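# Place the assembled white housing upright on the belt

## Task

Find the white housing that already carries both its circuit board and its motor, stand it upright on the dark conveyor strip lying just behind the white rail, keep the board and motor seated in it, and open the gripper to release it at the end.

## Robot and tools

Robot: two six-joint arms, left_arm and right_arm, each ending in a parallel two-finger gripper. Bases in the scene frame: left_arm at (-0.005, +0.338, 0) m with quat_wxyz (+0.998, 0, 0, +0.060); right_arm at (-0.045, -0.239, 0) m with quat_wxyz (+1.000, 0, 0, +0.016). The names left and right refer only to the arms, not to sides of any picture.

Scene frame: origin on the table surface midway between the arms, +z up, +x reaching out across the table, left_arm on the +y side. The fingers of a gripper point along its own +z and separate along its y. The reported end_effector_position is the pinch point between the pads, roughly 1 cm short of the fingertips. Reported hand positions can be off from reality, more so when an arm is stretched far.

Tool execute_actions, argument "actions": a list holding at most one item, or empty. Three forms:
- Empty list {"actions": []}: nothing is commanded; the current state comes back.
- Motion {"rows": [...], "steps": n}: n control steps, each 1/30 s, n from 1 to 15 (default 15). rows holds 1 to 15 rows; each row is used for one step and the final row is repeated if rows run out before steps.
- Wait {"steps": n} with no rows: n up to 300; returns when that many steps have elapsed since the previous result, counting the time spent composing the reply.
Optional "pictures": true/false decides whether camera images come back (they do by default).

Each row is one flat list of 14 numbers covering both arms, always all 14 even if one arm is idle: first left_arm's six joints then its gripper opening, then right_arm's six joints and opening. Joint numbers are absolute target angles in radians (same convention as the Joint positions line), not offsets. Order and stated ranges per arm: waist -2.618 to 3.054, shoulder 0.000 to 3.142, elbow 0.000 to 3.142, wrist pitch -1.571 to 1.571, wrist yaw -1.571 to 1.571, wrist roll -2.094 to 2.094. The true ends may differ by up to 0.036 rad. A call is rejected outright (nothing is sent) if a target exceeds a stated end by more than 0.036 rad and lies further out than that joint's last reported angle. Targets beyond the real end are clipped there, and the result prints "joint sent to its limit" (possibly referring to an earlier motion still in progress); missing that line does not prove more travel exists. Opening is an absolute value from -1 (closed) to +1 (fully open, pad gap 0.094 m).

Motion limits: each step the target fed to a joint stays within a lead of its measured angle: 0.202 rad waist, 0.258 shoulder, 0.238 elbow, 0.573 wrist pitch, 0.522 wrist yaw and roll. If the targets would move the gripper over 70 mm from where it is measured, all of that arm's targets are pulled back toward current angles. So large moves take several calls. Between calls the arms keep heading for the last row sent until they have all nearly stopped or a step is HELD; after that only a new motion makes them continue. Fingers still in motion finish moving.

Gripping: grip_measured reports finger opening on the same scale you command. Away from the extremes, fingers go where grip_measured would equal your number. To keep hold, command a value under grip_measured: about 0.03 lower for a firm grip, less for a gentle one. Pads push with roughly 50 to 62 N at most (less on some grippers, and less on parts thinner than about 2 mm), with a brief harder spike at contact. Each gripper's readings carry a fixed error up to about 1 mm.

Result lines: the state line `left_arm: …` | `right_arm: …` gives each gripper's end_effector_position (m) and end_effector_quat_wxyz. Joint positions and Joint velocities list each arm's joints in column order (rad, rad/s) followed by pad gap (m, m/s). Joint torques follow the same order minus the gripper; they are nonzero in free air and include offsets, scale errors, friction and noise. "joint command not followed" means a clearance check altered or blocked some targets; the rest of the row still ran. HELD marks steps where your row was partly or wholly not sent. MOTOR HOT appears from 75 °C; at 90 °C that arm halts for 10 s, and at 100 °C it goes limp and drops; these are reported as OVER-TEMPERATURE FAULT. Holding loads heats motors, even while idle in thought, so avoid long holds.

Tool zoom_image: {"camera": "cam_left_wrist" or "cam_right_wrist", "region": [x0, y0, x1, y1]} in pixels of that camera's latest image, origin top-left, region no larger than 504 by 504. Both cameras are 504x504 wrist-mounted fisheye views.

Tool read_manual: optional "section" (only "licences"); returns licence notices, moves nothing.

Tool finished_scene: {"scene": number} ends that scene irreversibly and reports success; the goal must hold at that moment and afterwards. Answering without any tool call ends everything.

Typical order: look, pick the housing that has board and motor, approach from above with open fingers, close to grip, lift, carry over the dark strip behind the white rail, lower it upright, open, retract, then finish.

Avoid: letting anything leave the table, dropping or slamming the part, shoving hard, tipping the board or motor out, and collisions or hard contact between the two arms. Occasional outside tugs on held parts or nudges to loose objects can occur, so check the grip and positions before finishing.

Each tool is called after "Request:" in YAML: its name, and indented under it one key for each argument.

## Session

Request:
execute_actions:
  actions:
    - {"rows":[[-0.3,1.0,1.1,-1.2,0,0,1,0.1,1.0,1.1,-1.2,0,0,1]]}
  pictures: false

Request:
execute_actions:
  actions:
    - {"steps":30}

Scene clock: 0.50 s of 4240.00 s.
left_arm: end_effector_position=(+0.2263, +0.2888, +0.2012) grip_measured=+1.000 end_effector_quat_wxyz=(+0.243, +0.088, +0.965, -0.046) | right_arm: end_effector_position=(+0.2218, -0.2077, +0.2298) grip_measured=+1.000 end_effector_quat_wxyz=(+0.322, -0.036, +0.943, +0.070)
Joint positions: left_arm=[-0.295  1.003  1.078 -1.148  0.05  -0.006  0.094] | right_arm=[-0.017  1.004  1.101 -1.009 -0.146 -0.011  0.094]
Joint velocities: left_arm=[ 0.002  0.017  0.007 -0.271 -0.33  -0.037  0.   ] | right_arm=[ 2.005 -0.032  0.012 -1.282  0.842  0.066  0.   ]
Joint torques (N m, as the arm reports them, + toward a larger angle): left_arm=[-0.43 -1.73  8.25  1.11 -0.06  0.07] | right_arm=[-0.52 -2.02  7.54  1.33  0.04  0.08]
Steps of this call (steps 1 to 15: all 15 steps of this action). Readings (joint positions):
1: left_arm=[0.506 0.884 0.803 -0.422 0.673 -0.038] | right_arm=[-0.836 1.656 0.805 -0.042 -1.079 -0.081]
2: left_arm=[0.438 0.923 0.873 -0.543 0.567 -0.033] | right_arm=[-0.796 1.621 0.849 -0.157 -0.979 -0.066]
4: left_arm=[0.293 0.991 1.006 -0.739 0.373 -0.025] | right_arm=[-0.687 1.521 0.957 -0.338 -0.806 -0.046]
8: left_arm=[-0.001 1.003 1.078 -0.977 0.154 -0.014] | right_arm=[-0.454 1.265 1.084 -0.597 -0.505 -0.026]
15: the state above

Scene clock: 1.50 s of 4240.00 s.
left_arm: end_effector_position=(+0.2195, +0.2977, +0.1967) grip_measured=+1.000 end_effector_quat_wxyz=(+0.227, +0.083, +0.970, -0.024) | right_arm: end_effector_position=(+0.1841, -0.2079, +0.2046) grip_measured=+1.000 end_effector_quat_wxyz=(+0.238, -0.064, +0.969, +0.017)
Joint positions: left_arm=[-0.295  1.003  1.078 -1.185  0.007 -0.006  0.094] | right_arm=[ 0.092  1.004  1.101 -1.187 -0.007 -0.005  0.094]
Joint velocities: left_arm=[-0.002 -0.007  0.002 -0.037 -0.007  0.007  0.   ] | right_arm=[ 0.017 -0.002  0.002 -0.007  0.051  0.007  0.   ]
Joint torques (N m, as the arm reports them, + toward a larger angle): left_arm=[-0.44 -1.63  8.25  1.01 -0.11  0.06] | right_arm=[ 0.72 -2.07  7.23  0.96  0.05  0.07]
Steps of this call (steps 1 to 30: the robot went on to your last target). Readings (joint positions):
1: left_arm=[-0.295 1.003 1.078 -1.156 0.040 -0.006] | right_arm=[0.041 1.004 1.101 -1.048 -0.124 -0.010]
2: left_arm=[-0.295 1.003 1.078 -1.163 0.033 -0.006] | right_arm=[0.075 1.004 1.101 -1.080 -0.106 -0.010]
4: left_arm=[-0.295 1.003 1.078 -1.172 0.024 -0.006] | right_arm=[0.092 1.004 1.101 -1.124 -0.075 -0.009]
8: left_arm=[-0.295 1.003 1.078 -1.181 0.014 -0.006] | right_arm=[0.092 1.004 1.101 -1.165 -0.033 -0.007]
30: the state above
All arms were judged still, so your last target was given up. Only a new action makes them travel on or press farther. Fingers that are still opening or closing keep moving.

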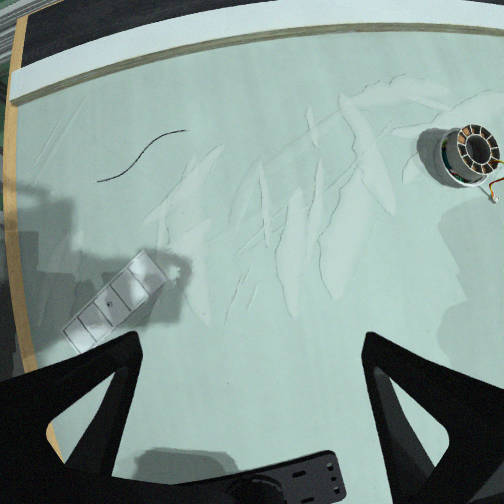

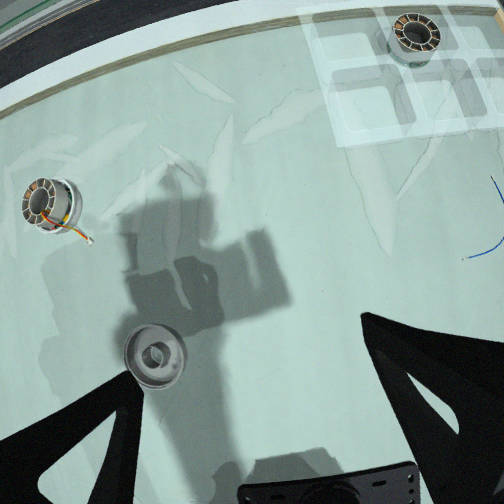

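Request:
execute_actions:
  actions:
    - {"rows":[[-0.87,1.42,0.72,0.04,0,0,1,-0.4,0.8,0.9,-1.0,0,0,1]]}
  pictures: false

Request:
execute_actions:
  actions:
    - {"steps":25}

Scene clock: 6.23 s of 4240.00 s.
left_arm: end_effector_position=(+0.2617, +0.0893, +0.0719) grip_measured=+1.000 end_effector_quat_wxyz=(+0.308, +0.345, +0.878, -0.124) | right_arm: end_effector_position=(+0.1689, -0.3181, +0.1931) grip_measured=+1.000 end_effector_quat_wxyz=(+0.311, +0.167, +0.934, -0.058)
Joint positions: left_arm=[-0.87   1.435  0.724 -0.183  0.005 -0.004  0.094] | right_arm=[-0.389  0.82   0.904 -1.011  0.004 -0.004  0.094]
Joint velocities: left_arm=[-0.31  -0.002  0.012  1.634  0.022 -0.022  0.   ] | right_arm=[-0.002  0.002  0.002  0.022 -0.051 -0.022  0.   ]
Joint torques (N m, as the arm reports them, + toward a larger angle): left_arm=[ 1.43 -5.99  6.44  1.23 -0.15  0.04] | right_arm=[-0.91 -2.22  7.3   1.35 -0.04  0.06]
Steps of this call (steps 1 to 90: nothing new was sent; then 1.23 s passed at rest; steps 91 to 105: all 15 steps of this action). Readings (joint positions):
91: left_arm=[-0.309 1.012 1.066 -1.157 0.000 -0.006] | right_arm=[0.063 0.978 1.068 -1.143 -0.019 -0.006]
92: left_arm=[-0.342 1.031 1.044 -1.097 -0.002 -0.006] | right_arm=[-0.006 0.929 1.005 -1.087 -0.020 -0.006]
94: left_arm=[-0.414 1.108 0.987 -0.969 -0.003 -0.006] | right_arm=[-0.155 0.847 0.925 -1.071 -0.012 -0.005]
98: left_arm=[-0.570 1.303 0.845 -0.683 -0.007 -0.006] | right_arm=[-0.375 0.820 0.904 -1.044 0.002 -0.004]
105: the state above

Scene clock: 7.07 s of 4240.00 s.
left_arm: end_effector_position=(+0.2884, +0.0614, +0.1104) grip_measured=+1.000 end_effector_quat_wxyz=(+0.402, +0.332, +0.838, -0.163) | right_arm: end_effector_position=(+0.1700, -0.3185, +0.1940) grip_measured=+1.000 end_effector_quat_wxyz=(+0.314, +0.167, +0.933, -0.059)
Joint positions: left_arm=[-0.875  1.435  0.724  0.037  0.005 -0.004  0.094] | right_arm=[-0.389  0.82   0.904 -1.005  0.004 -0.004  0.094]
Joint velocities: left_arm=[-0.007 -0.007 -0.012  0.037 -0.007  0.081  0.   ] | right_arm=[-0.007  0.007  0.012  0.007 -0.007  0.022  0.   ]
Joint torques (N m, as the arm reports them, + toward a larger angle): left_arm=[ 0.44 -6.19  6.7   1.79 -0.08  0.03] | right_arm=[-0.91 -2.25  7.29  1.35 -0.05  0.06]
Steps of this call (steps 1 to 25: the robot went on to your last target). Readings (joint positions):
1: left_arm=[-0.875 1.435 0.724 -0.131 0.006 -0.004] | right_arm=[-0.389 0.820 0.904 -1.010 0.004 -0.004]
2: left_arm=[-0.875 1.435 0.724 -0.091 0.006 -0.004] | right_arm=[-0.389 0.820 0.904 -1.008 0.004 -0.004]
4: left_arm=[-0.875 1.435 0.724 -0.039 0.005 -0.004] | right_arm=[-0.389 0.820 0.904 -1.007 0.004 -0.004]
8: left_arm=[-0.875 1.435 0.724 0.011 0.005 -0.004] | right_arm=[-0.389 0.820 0.904 -1.005 0.004 -0.004]
25: the state above

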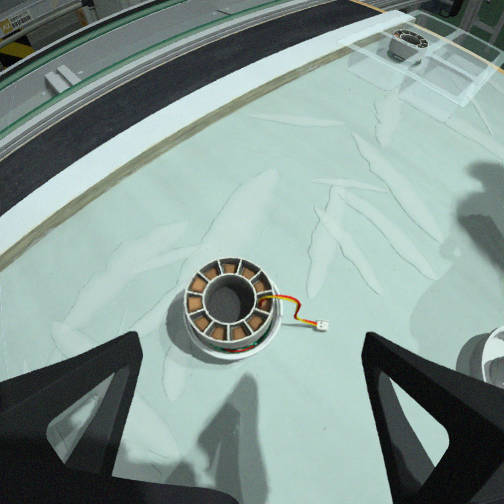

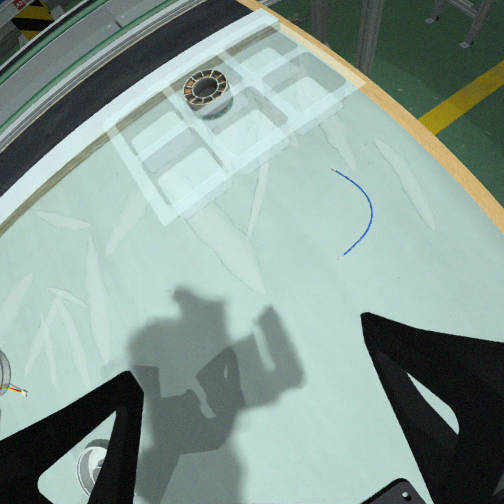

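Request:
execute_actions:
  actions:
    - {"rows":[[-0.838,1.47,0.77,0.06,0,0,1,-0.4,0.8,0.9,-1.0,0,0,1],[-0.838,1.5,0.79,0.07,0,0,1,-0.4,0.8,0.9,-1.0,0,0,1],[-0.838,1.53,0.81,0.085,0,0,1,-0.4,0.8,0.9,-1.0,0,0,1],[-0.838,1.56,0.83,0.1,0,0,1,-0.4,0.8,0.9,-1.0,0,0,1],[-0.838,1.59,0.85,0.115,0,0,1,-0.4,0.8,0.9,-1.0,0,0,1],[-0.838,1.62,0.867,0.13,0,0,1,-0.4,0.8,0.9,-1.0,0,0,1],[-0.838,1.65,0.867,0.145,0,0,1,-0.4,0.8,0.9,-1.0,0,0,1],[-0.838,1.68,0.867,0.16,0,0,1,-0.4,0.8,0.9,-1.0,0,0,1],[-0.838,1.714,0.867,0.17,0,0,1,-0.4,0.8,0.9,-1.0,0,0,1]]}

Request:
execute_actions:
  actions:
    - {"rows":[[-0.838,1.725,0.83,0.20,0,0,1,-0.4,0.8,0.9,-1.0,0,0,1],[-0.838,1.735,0.815,0.22,0,0,1,-0.4,0.8,0.9,-1.0,0,0,1],[-0.838,1.745,0.81,0.24,0,0,1,-0.4,0.8,0.9,-1.0,0,0,1],[-0.838,1.755,0.805,0.26,0,0,1,-0.4,0.8,0.9,-1.0,0,0,1],[-0.838,1.765,0.8,0.28,0,0,1,-0.4,0.8,0.9,-1.0,0,0,1],[-0.838,1.775,0.795,0.30,0,0,1,-0.4,0.8,0.9,-1.0,0,0,1],[-0.838,1.785,0.79,0.315,0,0,1,-0.4,0.8,0.9,-1.0,0,0,1],[-0.838,1.795,0.785,0.33,0,0,1,-0.4,0.8,0.9,-1.0,0,0,1],[-0.838,1.805,0.78,0.345,0,0,1,-0.4,0.8,0.9,-1.0,0,0,1],[-0.838,1.815,0.775,0.36,0,0,1,-0.4,0.8,0.9,-1.0,0,0,1],[-0.838,1.825,0.77,0.375,0,0,1,-0.4,0.8,0.9,-1.0,0,0,1],[-0.838,1.835,0.765,0.39,0,0,1,-0.4,0.8,0.9,-1.0,0,0,1],[-0.838,1.845,0.76,0.39,0,0,1,-0.4,0.8,0.9,-1.0,0,0,1],[-0.838,1.855,0.755,0.39,0,0,1,-0.4,0.8,0.9,-1.0,0,0,1],[-0.838,1.86,0.75,0.39,0,0,1,-0.4,0.8,0.9,-1.0,0,0,1]]}
  pictures: false

Request:
execute_actions:
  actions:
    - {"steps":12}

Scene clock: 19.27 s of 4240.00 s.
left_arm: end_effector_position=(+0.3309, +0.0398, +0.0673) grip_measured=+1.000 end_effector_quat_wxyz=(+0.385, +0.323, +0.852, -0.149) | right_arm: end_effector_position=(+0.1700, -0.3185, +0.1940) grip_measured=+1.000 end_effector_quat_wxyz=(+0.314, +0.167, +0.933, -0.059)
Joint positions: left_arm=[-0.846  1.717  0.846  0.152  0.004 -0.004  0.094] | right_arm=[-0.389  0.82   0.904 -1.005  0.004 -0.004  0.094]
Joint velocities: left_arm=[-0.007  0.002  0.017  0.051  0.037 -0.022  0.   ] | right_arm=[-0.007 -0.007 -0.012 -0.007  0.007  0.007  0.   ]
Joint torques (N m, as the arm reports them, + toward a larger angle): left_arm=[ 0.57 -7.36  7.95  1.87 -0.06  0.04] | right_arm=[-0.93 -2.26  7.31  1.35 -0.05  0.06]
Steps of this call (steps 1 to 15: the robot went on to your last target; steps 16 to 90: nothing new was sent; then 8.70 s passed at rest; steps 91 to 105: all 15 steps of this action). Readings (joint positions):
91: left_arm=[-0.873 1.437 0.724 0.040 0.006 -0.004] | right_arm=[-0.389 0.820 0.904 -1.005 0.004 -0.004]
92: left_arm=[-0.867 1.446 0.730 0.042 0.006 -0.004] | right_arm=[-0.389 0.820 0.904 -1.005 0.004 -0.004]
94: left_arm=[-0.853 1.491 0.762 0.054 0.005 -0.004] | right_arm=[-0.389 0.820 0.904 -1.005 0.004 -0.004]
98: left_arm=[-0.846 1.613 0.835 0.114 0.004 -0.004] | right_arm=[-0.389 0.820 0.904 -1.005 0.004 -0.004]
105: the state above

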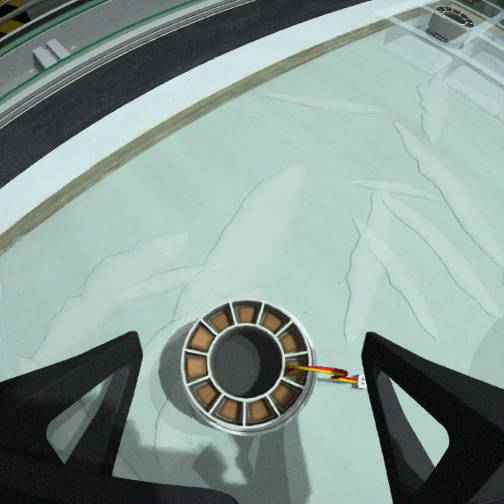

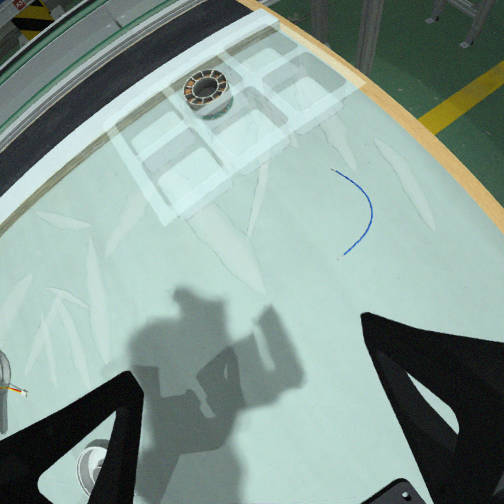

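Scene clock: 19.77 s of 4240.00 s.
left_arm: end_effector_position=(+0.3338, +0.0372, +0.0306) grip_measured=+1.000 end_effector_quat_wxyz=(+0.395, +0.321, +0.847, -0.153) | right_arm: end_effector_position=(+0.1700, -0.3185, +0.1940) grip_measured=+1.000 end_effector_quat_wxyz=(+0.314, +0.167, +0.933, -0.059)
Joint positions: left_arm=[-0.846  1.836  0.782  0.356  0.004 -0.004  0.094] | right_arm=[-0.389  0.82   0.904 -1.005  0.004 -0.004  0.094]
Joint velocities: left_arm=[-0.007  0.261 -0.159  0.198 -0.022 -0.022  0.   ] | right_arm=[-0.002  0.007 -0.012  0.022 -0.066  0.066  0.   ]
Joint torques (N m, as the arm reports them, + toward a larger angle): left_arm=[ 0.59 -6.93  4.07  1.8  -0.06  0.06] | right_arm=[-0.93 -2.27  7.31  1.35 -0.05  0.06]
Steps of this call (steps 1 to 15: all 15 steps of this action). Readings (joint positions):
1: left_arm=[-0.846 1.717 0.846 0.158 0.004 -0.004] | right_arm=[-0.389 0.820 0.904 -1.005 0.004 -0.004]
2: left_arm=[-0.846 1.717 0.846 0.168 0.004 -0.004] | right_arm=[-0.389 0.820 0.904 -1.005 0.004 -0.004]
4: left_arm=[-0.846 1.722 0.846 0.197 0.004 -0.004] | right_arm=[-0.389 0.820 0.904 -1.005 0.004 -0.004]
8: left_arm=[-0.846 1.755 0.828 0.274 0.004 -0.004] | right_arm=[-0.389 0.820 0.904 -1.005 0.004 -0.004]
15: the state above

Scene clock: 20.17 s of 4240.00 s.
left_arm: end_effector_position=(+0.3326, +0.0383, +0.0240) grip_measured=+1.000 end_effector_quat_wxyz=(+0.394, +0.321, +0.848, -0.152) | right_arm: end_effector_position=(+0.1700, -0.3185, +0.1940) grip_measured=+1.000 end_effector_quat_wxyz=(+0.314, +0.167, +0.933, -0.059)
Joint positions: left_arm=[-0.846  1.852  0.769  0.384  0.004 -0.004  0.094] | right_arm=[-0.389  0.82   0.904 -1.005  0.004 -0.004  0.094]
Joint velocities: left_arm=[-0.027 -0.002 -0.012  0.022 -0.037  0.007  0.   ] | right_arm=[ 0.007 -0.002 -0.032 -0.037  0.066  0.037  0.   ]
Joint torques (N m, as the arm reports them, + toward a larger angle): left_arm=[ 0.36 -7.08  4.3   1.8  -0.06  0.08] | right_arm=[-0.93 -2.27  7.31  1.35 -0.05  0.06]
Steps of this call (steps 1 to 12: the robot went on to your last target). Readings (joint positions):
1: left_arm=[-0.846 1.843 0.778 0.360 0.004 -0.004] | right_arm=[-0.389 0.820 0.904 -1.005 0.004 -0.004]
2: left_arm=[-0.846 1.848 0.774 0.362 0.004 -0.004] | right_arm=[-0.389 0.820 0.904 -1.005 0.004 -0.004]
4: left_arm=[-0.846 1.852 0.769 0.365 0.004 -0.004] | right_arm=[-0.389 0.820 0.904 -1.005 0.004 -0.004]
8: left_arm=[-0.846 1.852 0.769 0.379 0.004 -0.004] | right_arm=[-0.389 0.820 0.904 -1.005 0.004 -0.004]
12: the state above

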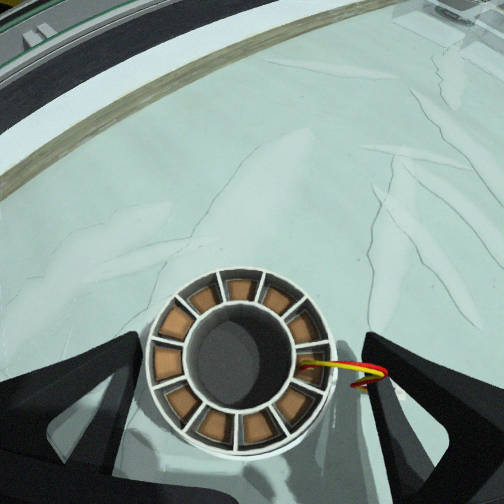

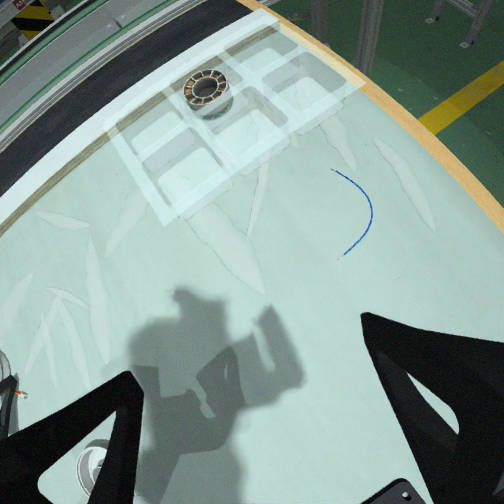

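Request:
execute_actions:
  actions:
    - {"rows":[[-0.826,1.86,0.738,0.39,0,0,1,-0.4,0.8,0.9,-1.0,0,0,1],[-0.826,1.86,0.738,0.39,0,0,0.9,-0.4,0.8,0.9,-1.0,0,0,1],[-0.826,1.86,0.738,0.39,0,0,0.8,-0.4,0.8,0.9,-1.0,0,0,1],[-0.826,1.86,0.738,0.39,0,0,0.7,-0.4,0.8,0.9,-1.0,0,0,1],[-0.826,1.86,0.738,0.39,0,0,0.65,-0.4,0.8,0.9,-1.0,0,0,1],[-0.826,1.86,0.738,0.39,0,0,0.6,-0.4,0.8,0.9,-1.0,0,0,1],[-0.826,1.86,0.738,0.39,0,0,0.56,-0.4,0.8,0.9,-1.0,0,0,1],[-0.826,1.86,0.738,0.39,0,0,0.52,-0.4,0.8,0.9,-1.0,0,0,1],[-0.826,1.86,0.738,0.39,0,0,0.48,-0.4,0.8,0.9,-1.0,0,0,1],[-0.826,1.86,0.738,0.39,0,0,0.45,-0.4,0.8,0.9,-1.0,0,0,1],[-0.826,1.86,0.738,0.39,0,0,0.42,-0.4,0.8,0.9,-1.0,0,0,1],[-0.826,1.86,0.738,0.39,0,0,0.39,-0.4,0.8,0.9,-1.0,0,0,1]]}
  pictures: false

Request:
execute_actions:
  actions:
    - {"steps":5}

Scene clock: 27.80 s of 4240.00 s.
left_arm: end_effector_position=(+0.3359, +0.0412, +0.0247) grip_measured=+0.433 end_effector_quat_wxyz=(+0.396, +0.317, +0.849, -0.151) | right_arm: end_effector_position=(+0.1700, -0.3185, +0.1940) grip_measured=+1.000 end_effector_quat_wxyz=(+0.314, +0.167, +0.933, -0.059)
Joint positions: left_arm=[-0.836  1.852  0.769  0.387  0.004 -0.004  0.067] | right_arm=[-0.389  0.82   0.904 -1.005  0.004 -0.004  0.094]
Joint velocities: left_arm=[ 0.022  0.002 -0.002 -0.037 -0.022  0.037 -0.   ] | right_arm=[-0.012 -0.017  0.007  0.081 -0.022 -0.022  0.   ]
Joint torques (N m, as the arm reports them, + toward a larger angle): left_arm=[ 0.78 -6.95  3.44  1.77 -0.02  0.06] | right_arm=[-0.92 -2.27  7.31  1.35 -0.05  0.06]
Steps of this call (steps 1 to 30: the robot went on to your last target; steps 31 to 90: nothing new was sent; then 4.13 s passed at rest; steps 91 to 105: all 15 steps of this action). Readings (joint positions):
91: left_arm=[-0.845 1.852 0.769 0.387 0.004 -0.004] | right_arm=[-0.389 0.820 0.904 -1.005 0.004 -0.004]
92: left_arm=[-0.843 1.852 0.769 0.387 0.004 -0.004] | right_arm=[-0.389 0.820 0.904 -1.005 0.004 -0.004]
94: left_arm=[-0.839 1.852 0.769 0.387 0.004 -0.004] | right_arm=[-0.389 0.820 0.904 -1.005 0.004 -0.004]
98: left_arm=[-0.837 1.852 0.769 0.387 0.004 -0.004] | right_arm=[-0.389 0.820 0.904 -1.005 0.004 -0.004]
105: the state above

Scene clock: 27.97 s of 4240.00 s.
left_arm: end_effector_position=(+0.3359, +0.0412, +0.0247) grip_measured=+0.433 end_effector_quat_wxyz=(+0.396, +0.317, +0.849, -0.151) | right_arm: end_effector_position=(+0.1700, -0.3185, +0.1940) grip_measured=+1.000 end_effector_quat_wxyz=(+0.314, +0.167, +0.933, -0.059)
Joint positions: left_arm=[-0.836  1.852  0.769  0.387  0.004 -0.004  0.067] | right_arm=[-0.389  0.82   0.904 -1.005  0.004 -0.004  0.094]
Joint velocities: left_arm=[ 0.002  0.012 -0.007  0.051 -0.037 -0.081 -0.   ] | right_arm=[ 0.002  0.007 -0.007  0.051 -0.037  0.037  0.   ]
Joint torques (N m, as the arm reports them, + toward a larger angle): left_arm=[ 0.84 -7.03  3.45  1.75 -0.05  0.05] | right_arm=[-0.92 -2.27  7.31  1.35 -0.05  0.06]
Steps of this call (steps 1 to 5: the robot went on to your last target). Readings (joint positions):
1: left_arm=[-0.836 1.852 0.769 0.387 0.004 -0.004] | right_arm=[-0.389 0.820 0.904 -1.005 0.004 -0.004]
2: left_arm=[-0.836 1.852 0.769 0.387 0.004 -0.004] | right_arm=[-0.389 0.820 0.904 -1.005 0.004 -0.004]
4: left_arm=[-0.836 1.852 0.769 0.387 0.004 -0.004] | right_arm=[-0.389 0.820 0.904 -1.005 0.004 -0.004]
5: the state above

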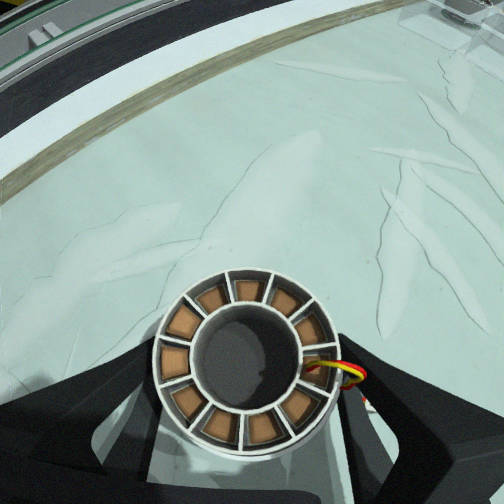

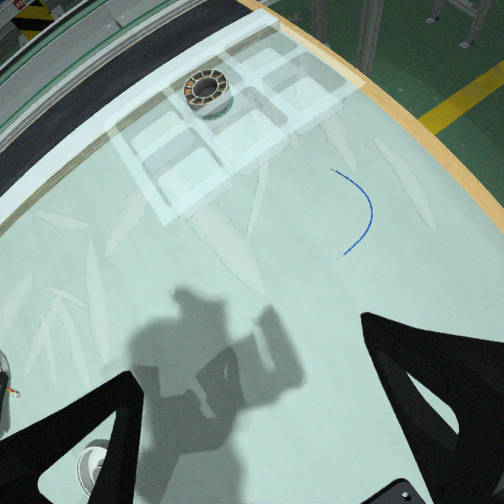

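Request:
execute_actions:
  actions:
    - {"rows":[[-0.83,1.84,0.80,0.37,0,0,0.395,-0.4,0.8,0.9,-1,0,0,1],[-0.83,1.83,0.82,0.34,0,0,0.395,-0.4,0.8,0.9,-1,0,0,1],[-0.83,1.82,0.84,0.31,0,0,0.395,-0.4,0.8,0.9,-1,0,0,1],[-0.83,1.81,0.86,0.28,0,0,0.395,-0.4,0.8,0.9,-1,0,0,1],[-0.82,1.80,0.88,0.25,0,0,0.395,-0.4,0.8,0.9,-1,0,0,1],[-0.81,1.79,0.90,0.22,0,0,0.395,-0.4,0.8,0.9,-1,0,0,1],[-0.79,1.78,0.92,0.19,0,0,0.395,-0.4,0.8,0.9,-1,0,0,1],[-0.77,1.77,0.94,0.16,0,0,0.395,-0.4,0.8,0.9,-1,0,0,1],[-0.745,1.76,0.96,0.13,0,0,0.395,-0.4,0.8,0.9,-1,0,0,1],[-0.72,1.75,0.98,0.10,0,0,0.395,-0.4,0.8,0.9,-1,0,0,1],[-0.695,1.74,1.0,0.07,0,0,0.395,-0.4,0.8,0.9,-1,0,0,1],[-0.67,1.73,1.02,0.04,0,0,0.395,-0.4,0.8,0.9,-1,0,0,1],[-0.645,1.72,1.04,0.01,0,0,0.395,-0.4,0.8,0.9,-1,0,0,1],[-0.62,1.71,1.06,-0.02,0,0,0.395,-0.4,0.8,0.9,-1,0,0,1],[-0.595,1.71,1.09,-0.045,0,0,0.395,-0.4,0.8,0.9,-1,0,0,1]]}
  pictures: false

Request:
execute_actions:
  actions:
    - {"rows":[[-0.57,1.73,1.13,-0.06,0,0,0.395,-0.4,0.8,0.9,-1,0,0,1],[-0.545,1.76,1.175,-0.07,0,0,0.395,-0.4,0.8,0.9,-1,0,0,1],[-0.52,1.80,1.225,-0.08,0,0,0.395,-0.4,0.8,0.9,-1,0,0,1],[-0.495,1.84,1.28,-0.09,0,0,0.395,-0.4,0.8,0.9,-1,0,0,1],[-0.47,1.88,1.33,-0.10,0,0,0.395,-0.4,0.8,0.9,-1,0,0,1],[-0.445,1.92,1.38,-0.11,0,0,0.395,-0.4,0.8,0.9,-1,0,0,1],[-0.42,1.96,1.43,-0.12,0,0,0.395,-0.4,0.8,0.9,-1,0,0,1],[-0.395,2.0,1.48,-0.13,0,0,0.395,-0.4,0.8,0.9,-1,0,0,1],[-0.37,2.04,1.54,-0.14,0,0,0.395,-0.4,0.8,0.9,-1,0,0,1],[-0.345,2.08,1.59,-0.15,0,0,0.395,-0.4,0.8,0.9,-1,0,0,1],[-0.32,2.12,1.64,-0.16,0,0,0.395,-0.4,0.8,0.9,-1,0,0,1],[-0.30,2.16,1.69,-0.17,0,0,0.395,-0.4,0.8,0.9,-1,0,0,1],[-0.28,2.2,1.74,-0.18,0,0,0.395,-0.4,0.8,0.9,-1,0,0,1],[-0.26,2.24,1.79,-0.19,0,0,0.395,-0.4,0.8,0.9,-1,0,0,1],[-0.25,2.27,1.83,-0.2,0,0,0.395,-0.4,0.8,0.9,-1,0,0,1]]}
  pictures: false

Request:
execute_actions:
  actions:
    - {"rows":[[-0.25,2.29,1.86,-0.2,0,0,0.395,-0.4,0.8,0.9,-1,0,0,1],[-0.25,2.31,1.88,-0.2,0,0,0.395,-0.4,0.8,0.9,-1,0,0,1],[-0.25,2.33,1.9,-0.2,0,0,0.395,-0.4,0.8,0.9,-1,0,0,1],[-0.25,2.34,1.91,-0.195,0,0,0.395,-0.4,0.8,0.9,-1,0,0,1]]}

Scene clock: 41.90 s of 4240.00 s.
left_arm: end_effector_position=(+0.4112, +0.0934, +0.1031) grip_measured=+0.433 end_effector_quat_wxyz=(+0.417, +0.236, +0.870, -0.118) | right_arm: end_effector_position=(+0.1700, -0.3185, +0.1940) grip_measured=+1.000 end_effector_quat_wxyz=(+0.314, +0.167, +0.933, -0.059)
Joint positions: left_arm=[-0.649  1.749  1.012  0.063  0.008 -0.004  0.067] | right_arm=[-0.389  0.82   0.904 -1.005  0.004 -0.004  0.094]
Joint velocities: left_arm=[ 0.813 -0.266  0.681 -0.828 -0.007 -0.037 -0.   ] | right_arm=[ 0.017 -0.007 -0.007 -0.051 -0.037 -0.066  0.   ]
Joint torques (N m, as the arm reports them, + toward a larger angle): left_arm=[ 0.33 -9.48  9.52  1.93 -0.07  0.04] | right_arm=[-0.92 -2.28  7.3   1.35 -0.05  0.06]
Steps of this call (steps 1 to 15: the robot went on to your last target; steps 16 to 90: nothing new was sent; then 10.43 s passed at rest; steps 91 to 105: all 15 steps of this action). Readings (joint positions):
91: left_arm=[-0.836 1.852 0.769 0.387 0.004 -0.004] | right_arm=[-0.389 0.820 0.904 -1.005 0.004 -0.004]
92: left_arm=[-0.836 1.852 0.772 0.383 0.004 -0.004] | right_arm=[-0.389 0.820 0.904 -1.005 0.004 -0.004]
94: left_arm=[-0.836 1.851 0.791 0.350 0.004 -0.004] | right_arm=[-0.389 0.820 0.904 -1.005 0.004 -0.004]
98: left_arm=[-0.820 1.827 0.858 0.242 0.006 -0.004] | right_arm=[-0.389 0.820 0.904 -1.005 0.004 -0.004]
105: the state above

Scene clock: 42.40 s of 4240.00 s.
left_arm: end_effector_position=(+0.6086, +0.2336, +0.1233) grip_measured=+0.433 end_effector_quat_wxyz=(+0.452, +0.074, +0.888, -0.041) | right_arm: end_effector_position=(+0.1700, -0.3185, +0.1940) grip_measured=+1.000 end_effector_quat_wxyz=(+0.314, +0.167, +0.933, -0.059)
Joint positions: left_arm=[-0.288  2.207  1.722 -0.144  0.005 -0.004  0.067] | right_arm=[-0.389  0.82   0.904 -1.005  0.004 -0.004  0.094]
Joint velocities: left_arm=[ 0.623  1.165  1.311 -0.3   -0.037  0.007  0.   ] | right_arm=[-0.007 -0.012 -0.002 -0.007 -0.066 -0.022  0.   ]
Joint torques (N m, as the arm reports them, + toward a larger angle): left_arm=[ -0.01 -12.53   9.52   1.83  -0.02   0.03] | right_arm=[-0.92 -2.26  7.3   1.35 -0.05  0.06]
Steps of this call (steps 1 to 15: all 15 steps of this action). Readings (joint positions):
1: left_arm=[-0.621 1.744 1.039 0.037 0.007 -0.004] | right_arm=[-0.389 0.820 0.904 -1.005 0.004 -0.004]
2: left_arm=[-0.594 1.745 1.072 0.012 0.006 -0.004] | right_arm=[-0.389 0.820 0.904 -1.005 0.004 -0.004]
4: left_arm=[-0.544 1.771 1.157 -0.030 0.005 -0.004] | right_arm=[-0.389 0.820 0.904 -1.005 0.004 -0.004]
8: left_arm=[-0.452 1.909 1.374 -0.066 0.005 -0.004] | right_arm=[-0.389 0.820 0.904 -1.005 0.004 -0.004]
15: the state above

Scene clock: 42.90 s of 4240.00 s.
left_arm: end_effector_position=(+0.6315, +0.2593, +0.0845) grip_measured=+0.433 end_effector_quat_wxyz=(+0.423, +0.054, +0.904, -0.025) | right_arm: end_effector_position=(+0.1700, -0.3185, +0.1940) grip_measured=+1.000 end_effector_quat_wxyz=(+0.314, +0.167, +0.933, -0.059)
Joint positions: left_arm=[-0.245  2.354  1.866 -0.209 -0.005 -0.004  0.067] | right_arm=[-0.389  0.82   0.904 -1.005  0.004 -0.004  0.094]
Joint velocities: left_arm=[-0.002 -0.007  0.032  0.007  0.007 -0.066 -0.001] | right_arm=[-0.017 -0.007  0.002  0.007 -0.051 -0.007  0.   ]
Joint torques (N m, as the arm reports them, + toward a larger angle): left_arm=[ -0.36 -13.79  10.42   1.9    0.     0.03] | right_arm=[-0.92 -2.26  7.31  1.35 -0.05  0.06]
Steps of this call (steps 1 to 15: all 15 steps of this action). Readings (joint positions):
1: left_arm=[-0.268 2.244 1.762 -0.154 0.003 -0.004] | right_arm=[-0.389 0.820 0.904 -1.005 0.004 -0.004]
2: left_arm=[-0.252 2.276 1.794 -0.162 0.001 -0.004] | right_arm=[-0.389 0.820 0.904 -1.005 0.004 -0.004]
4: left_arm=[-0.231 2.323 1.839 -0.177 -0.005 -0.004] | right_arm=[-0.389 0.820 0.904 -1.005 0.004 -0.004]
8: left_arm=[-0.229 2.354 1.857 -0.200 -0.008 -0.004] | right_arm=[-0.389 0.820 0.904 -1.005 0.004 -0.004]
15: the state above

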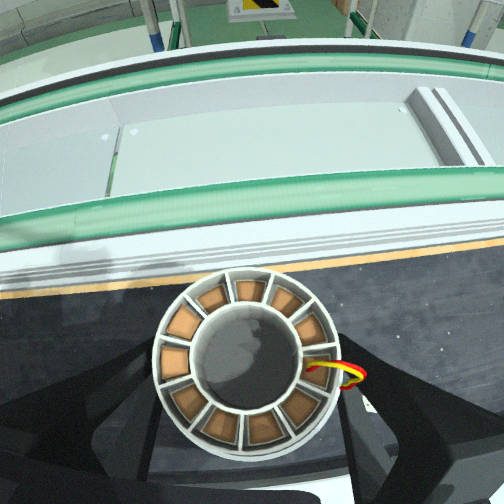

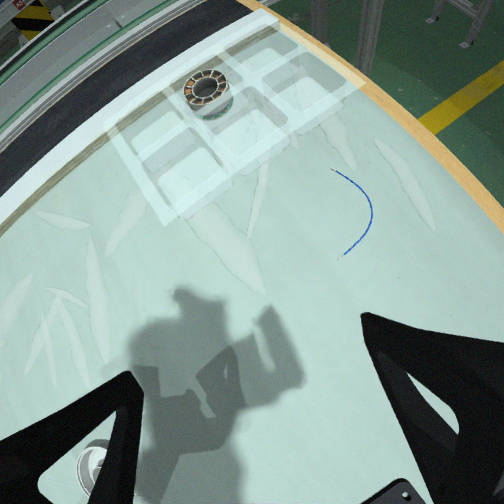

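Request:
execute_actions:
  actions:
    - {"rows":[[-0.25,2.355,1.89,-0.18,0,0,0.395,-0.4,0.8,0.9,-1,0,0,1],[-0.25,2.365,1.89,-0.17,0,0,0.395,-0.4,0.8,0.9,-1,0,0,1],[-0.25,2.375,1.89,-0.16,0,0,0.395,-0.4,0.8,0.9,-1,0,0,1],[-0.25,2.385,1.89,-0.15,0,0,0.395,-0.4,0.8,0.9,-1,0,0,1],[-0.25,2.395,1.89,-0.14,0,0,0.395,-0.4,0.8,0.9,-1,0,0,1],[-0.25,2.403,1.89,-0.13,0,0,0.395,-0.4,0.8,0.9,-1,0,0,1],[-0.25,2.411,1.89,-0.12,0,0,0.395,-0.4,0.8,0.9,-1,0,0,1],[-0.25,2.419,1.89,-0.11,0,0,0.395,-0.4,0.8,0.9,-1,0,0,1],[-0.25,2.426,1.89,-0.1,0,0,0.395,-0.4,0.8,0.9,-1,0,0,1],[-0.25,2.432,1.89,-0.095,0,0,0.395,-0.4,0.8,0.9,-1,0,0,1],[-0.25,2.437,1.89,-0.09,0,0,0.395,-0.4,0.8,0.9,-1,0,0,1],[-0.25,2.441,1.89,-0.085,0,0,0.395,-0.4,0.8,0.9,-1,0,0,1],[-0.25,2.445,1.89,-0.08,0,0,0.395,-0.4,0.8,0.9,-1,0,0,1]]}
  pictures: false

Request:
execute_actions:
  actions:
    - {"rows":[[-0.25,2.45,1.89,-0.075,0,0,0.395,-0.4,0.8,0.9,-1,0,0,1],[-0.25,2.454,1.89,-0.075,0,0,0.395,-0.4,0.8,0.9,-1,0,0,1],[-0.25,2.458,1.89,-0.075,0,0,0.395,-0.4,0.8,0.9,-1,0,0,1],[-0.25,2.462,1.89,-0.075,0,0,0.395,-0.4,0.8,0.9,-1,0,0,1],[-0.25,2.466,1.89,-0.075,0,0,0.395,-0.4,0.8,0.9,-1,0,0,1],[-0.25,2.47,1.89,-0.075,0,0,0.395,-0.4,0.8,0.9,-1,0,0,1],[-0.25,2.474,1.89,-0.075,0,0,0.395,-0.4,0.8,0.9,-1,0,0,1],[-0.25,2.478,1.89,-0.075,0,0,0.395,-0.4,0.8,0.9,-1,0,0,1],[-0.25,2.482,1.89,-0.075,0,0,0.395,-0.4,0.8,0.9,-1,0,0,1],[-0.25,2.486,1.89,-0.075,0,0,0.395,-0.4,0.8,0.9,-1,0,0,1],[-0.25,2.49,1.89,-0.075,0,0,0.395,-0.4,0.8,0.9,-1,0,0,1],[-0.25,2.494,1.89,-0.075,0,0,0.395,-0.4,0.8,0.9,-1,0,0,1]]}
  pictures: false

Request:
execute_actions:
  actions:
    - {"steps":8}

Scene clock: 55.70 s of 4240.00 s.
left_arm: end_effector_position=(+0.6390, +0.2583, +0.0391) grip_measured=+0.433 end_effector_quat_wxyz=(+0.415, +0.054, +0.908, -0.025) | right_arm: end_effector_position=(+0.1700, -0.3185, +0.1940) grip_measured=+1.000 end_effector_quat_wxyz=(+0.314, +0.167, +0.933, -0.059)
Joint positions: left_arm=[-0.245  2.452  1.869 -0.131 -0.005 -0.004  0.067] | right_arm=[-0.389  0.82   0.904 -1.005  0.004 -0.004  0.094]
Joint velocities: left_arm=[-0.022  0.139 -0.022  0.007 -0.007 -0.081 -0.   ] | right_arm=[ 0.002  0.002 -0.002 -0.022  0.007 -0.022  0.   ]
Joint torques (N m, as the arm reports them, + toward a larger angle): left_arm=[ -0.42 -14.2    8.74   2.24   0.03   0.06] | right_arm=[-0.91 -2.26  7.31  1.35 -0.05  0.06]
Steps of this call (steps 1 to 15: the robot went on to your last target; steps 16 to 90: nothing new was sent; then 9.30 s passed at rest; steps 91 to 105: all 15 steps of this action). Readings (joint positions):
91: left_arm=[-0.245 2.354 1.869 -0.209 -0.005 -0.004] | right_arm=[-0.389 0.820 0.904 -1.005 0.004 -0.004]
92: left_arm=[-0.245 2.354 1.869 -0.208 -0.005 -0.004] | right_arm=[-0.389 0.820 0.904 -1.005 0.004 -0.004]
94: left_arm=[-0.245 2.359 1.869 -0.198 -0.005 -0.004] | right_arm=[-0.389 0.820 0.904 -1.005 0.004 -0.004]
98: left_arm=[-0.245 2.389 1.869 -0.162 -0.005 -0.004] | right_arm=[-0.389 0.820 0.904 -1.005 0.004 -0.004]
105: the state above

Scene clock: 56.20 s of 4240.00 s.
left_arm: end_effector_position=(+0.6440, +0.2575, +0.0315) grip_measured=+0.433 end_effector_quat_wxyz=(+0.423, +0.054, +0.904, -0.025) | right_arm: end_effector_position=(+0.1700, -0.3185, +0.1940) grip_measured=+1.000 end_effector_quat_wxyz=(+0.314, +0.167, +0.933, -0.059)
Joint positions: left_arm=[-0.245  2.477  1.869 -0.086 -0.004 -0.004  0.067] | right_arm=[-0.389  0.82   0.904 -1.005  0.004 -0.004  0.094]
Joint velocities: left_arm=[-0.012  0.017  0.002  0.095  0.007 -0.037 -0.   ] | right_arm=[ 0.002  0.012  0.017  0.037 -0.066 -0.022  0.   ]
Joint torques (N m, as the arm reports them, + toward a larger angle): left_arm=[ -0.45 -12.11   8.64   1.8    0.04   0.04] | right_arm=[-0.92 -2.27  7.32  1.35 -0.05  0.06]
Steps of this call (steps 1 to 15: all 15 steps of this action). Readings (joint positions):
1: left_arm=[-0.245 2.455 1.869 -0.131 -0.005 -0.004] | right_arm=[-0.389 0.820 0.904 -1.005 0.004 -0.004]
2: left_arm=[-0.245 2.458 1.869 -0.128 -0.005 -0.004] | right_arm=[-0.389 0.820 0.904 -1.005 0.004 -0.004]
4: left_arm=[-0.245 2.460 1.869 -0.123 -0.005 -0.004] | right_arm=[-0.389 0.820 0.904 -1.005 0.004 -0.004]
8: left_arm=[-0.245 2.464 1.869 -0.109 -0.005 -0.004] | right_arm=[-0.389 0.820 0.904 -1.005 0.004 -0.004]
15: the state above

Scene clock: 56.47 s of 4240.00 s.
left_arm: end_effector_position=(+0.6445, +0.2574, +0.0317) grip_measured=+0.433 end_effector_quat_wxyz=(+0.425, +0.054, +0.903, -0.026) | right_arm: end_effector_position=(+0.1700, -0.3185, +0.1940) grip_measured=+1.000 end_effector_quat_wxyz=(+0.314, +0.167, +0.933, -0.059)
Joint positions: left_arm=[-0.245  2.478  1.869 -0.083 -0.004 -0.004  0.067] | right_arm=[-0.389  0.82   0.904 -1.005  0.004 -0.004  0.094]
Joint velocities: left_arm=[-0.012  0.002  0.007  0.037 -0.051 -0.022 -0.001] | right_arm=[ 0.002 -0.007 -0.002  0.037 -0.051  0.022  0.   ]
Joint torques (N m, as the arm reports them, + toward a larger angle): left_arm=[ -0.46 -12.12   8.66   1.82   0.05   0.06] | right_arm=[-0.93 -2.26  7.31  1.35 -0.05  0.06]
Steps of this call (steps 1 to 8: the robot went on to your last target). Readings (joint positions):
1: left_arm=[-0.245 2.477 1.869 -0.085 -0.004 -0.004] | right_arm=[-0.389 0.820 0.904 -1.005 0.004 -0.004]
2: left_arm=[-0.245 2.478 1.869 -0.084 -0.004 -0.004] | right_arm=[-0.389 0.820 0.904 -1.005 0.004 -0.004]
4: left_arm=[-0.245 2.478 1.869 -0.083 -0.004 -0.004] | right_arm=[-0.389 0.820 0.904 -1.005 0.004 -0.004]
8: the state above

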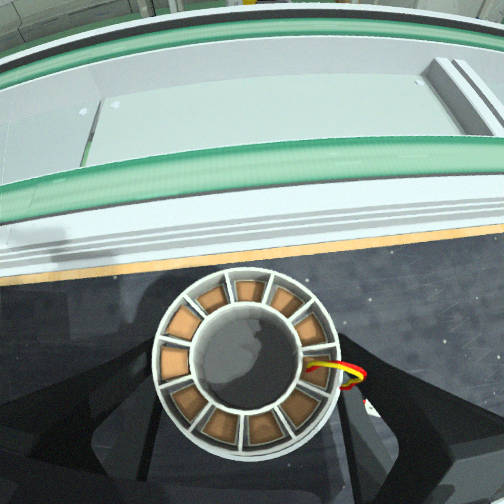

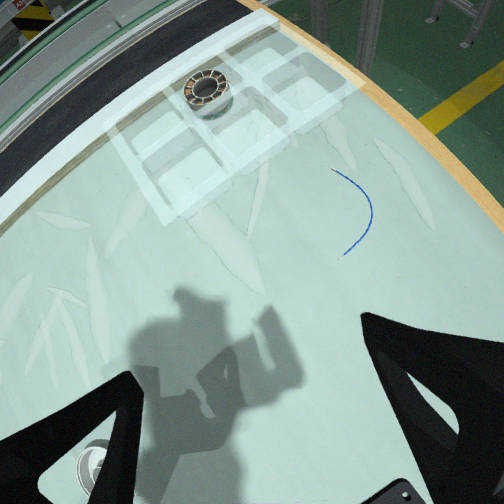

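Request:
execute_actions:
  actions:
    - {"rows":[[-0.25,2.47,1.89,-0.075,0,0,1,-0.4,0.8,0.9,-1,0,0,1]],"steps":10}
  pictures: false

Request:
execute_actions:
  actions:
    - {"rows":[[-0.25,2.43,1.86,-0.1,0,0,1,-0.4,0.8,0.9,-1,0,0,1],[-0.25,2.4,1.84,-0.12,0,0,1,-0.4,0.8,0.9,-1,0,0,1],[-0.25,2.37,1.82,-0.14,0,0,1,-0.4,0.8,0.9,-1,0,0,1],[-0.25,2.34,1.8,-0.16,0,0,1,-0.4,0.8,0.9,-1,0,0,1],[-0.25,2.31,1.78,-0.18,0,0,1,-0.4,0.8,0.9,-1,0,0,1],[-0.25,2.28,1.76,-0.2,0,0,1,-0.4,0.8,0.9,-1,0,0,1],[-0.25,2.25,1.74,-0.2,0,0,1,-0.4,0.8,0.9,-1,0,0,1],[-0.25,2.22,1.72,-0.2,0,0,1,-0.4,0.8,0.9,-1,0,0,1]]}

Scene clock: 60.77 s of 4240.00 s.
left_arm: end_effector_position=(+0.6452, +0.2573, +0.0325) grip_measured=+1.000 end_effector_quat_wxyz=(+0.427, +0.054, +0.902, -0.026) | right_arm: end_effector_position=(+0.1700, -0.3185, +0.1940) grip_measured=+1.000 end_effector_quat_wxyz=(+0.314, +0.167, +0.933, -0.059)
Joint positions: left_arm=[-0.245  2.478  1.869 -0.078 -0.004 -0.004  0.094] | right_arm=[-0.389  0.82   0.904 -1.005  0.004 -0.004  0.094]
Joint velocities: left_arm=[ 0.017  0.012  0.002 -0.051 -0.007 -0.022  0.   ] | right_arm=[-0.012  0.002 -0.027 -0.081 -0.022 -0.037  0.   ]
Joint torques (N m, as the arm reports them, + toward a larger angle): left_arm=[ -0.39 -13.84   8.73   1.81   0.04   0.01] | right_arm=[-0.94 -2.27  7.31  1.35 -0.05  0.06]
Steps of this call (steps 1 to 15: the robot went on to your last target; steps 16 to 90: nothing new was sent; then 0.97 s passed at rest; steps 91 to 100: all 10 steps of this action). Readings (joint positions):
91: left_arm=[-0.245 2.478 1.869 -0.082 -0.004 -0.004] | right_arm=[-0.389 0.820 0.904 -1.005 0.004 -0.004]
92: left_arm=[-0.245 2.478 1.869 -0.081 -0.004 -0.004] | right_arm=[-0.389 0.820 0.904 -1.005 0.004 -0.004]
94: left_arm=[-0.245 2.478 1.869 -0.080 -0.004 -0.004] | right_arm=[-0.389 0.820 0.904 -1.005 0.004 -0.004]
98: left_arm=[-0.245 2.478 1.869 -0.079 -0.004 -0.004] | right_arm=[-0.389 0.820 0.904 -1.005 0.004 -0.004]
100: the state above

Scene clock: 61.27 s of 4240.00 s.
left_arm: end_effector_position=(+0.6150, +0.2611, +0.1312) grip_measured=+1.000 end_effector_quat_wxyz=(+0.455, +0.053, +0.888, -0.028) | right_arm: end_effector_position=(+0.1700, -0.3185, +0.1940) grip_measured=+1.000 end_effector_quat_wxyz=(+0.314, +0.167, +0.933, -0.059)
Joint positions: left_arm=[-0.245  2.207  1.748 -0.165 -0.004 -0.004  0.094] | right_arm=[-0.389  0.82   0.904 -1.005  0.004 -0.004  0.094]
Joint velocities: left_arm=[-0.002  0.002 -0.002 -0.007  0.066 -0.022  0.   ] | right_arm=[-0.017 -0.007 -0.017  0.022 -0.051 -0.051  0.   ]
Joint torques (N m, as the arm reports them, + toward a larger angle): left_arm=[ -0.4  -11.06   5.42   1.47   0.02   0.03] | right_arm=[-0.92 -2.28  7.31  1.35 -0.05  0.07]
Steps of this call (steps 1 to 15: all 15 steps of this action). Readings (joint positions):
1: left_arm=[-0.245 2.476 1.869 -0.080 -0.004 -0.004] | right_arm=[-0.389 0.820 0.904 -1.005 0.004 -0.004]
2: left_arm=[-0.245 2.470 1.866 -0.085 -0.004 -0.004] | right_arm=[-0.389 0.820 0.904 -1.005 0.004 -0.004]
4: left_arm=[-0.245 2.435 1.839 -0.107 -0.004 -0.004] | right_arm=[-0.389 0.820 0.904 -1.005 0.004 -0.004]
8: left_arm=[-0.245 2.310 1.764 -0.162 -0.004 -0.004] | right_arm=[-0.389 0.820 0.904 -1.005 0.004 -0.004]
15: the state above

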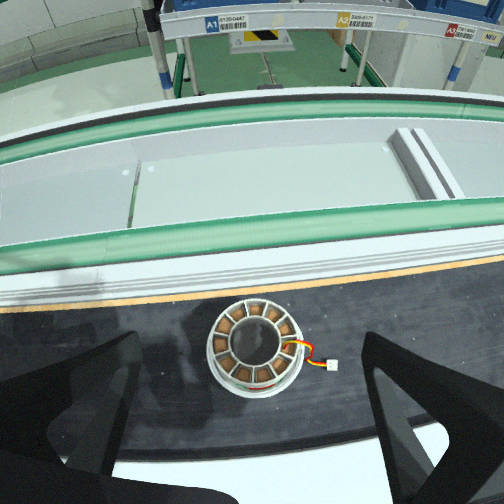

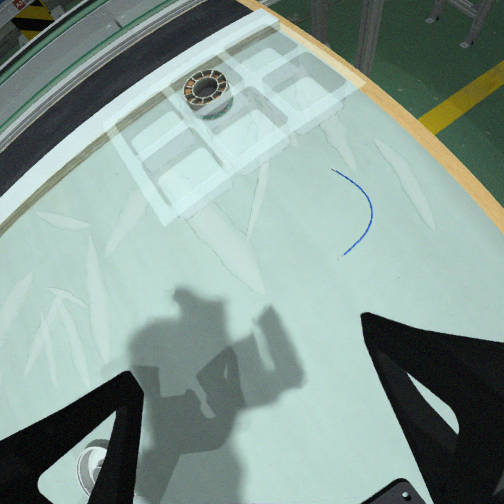

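Request:
finished_scene:
  scene: 2

The scene is finished: the task was done.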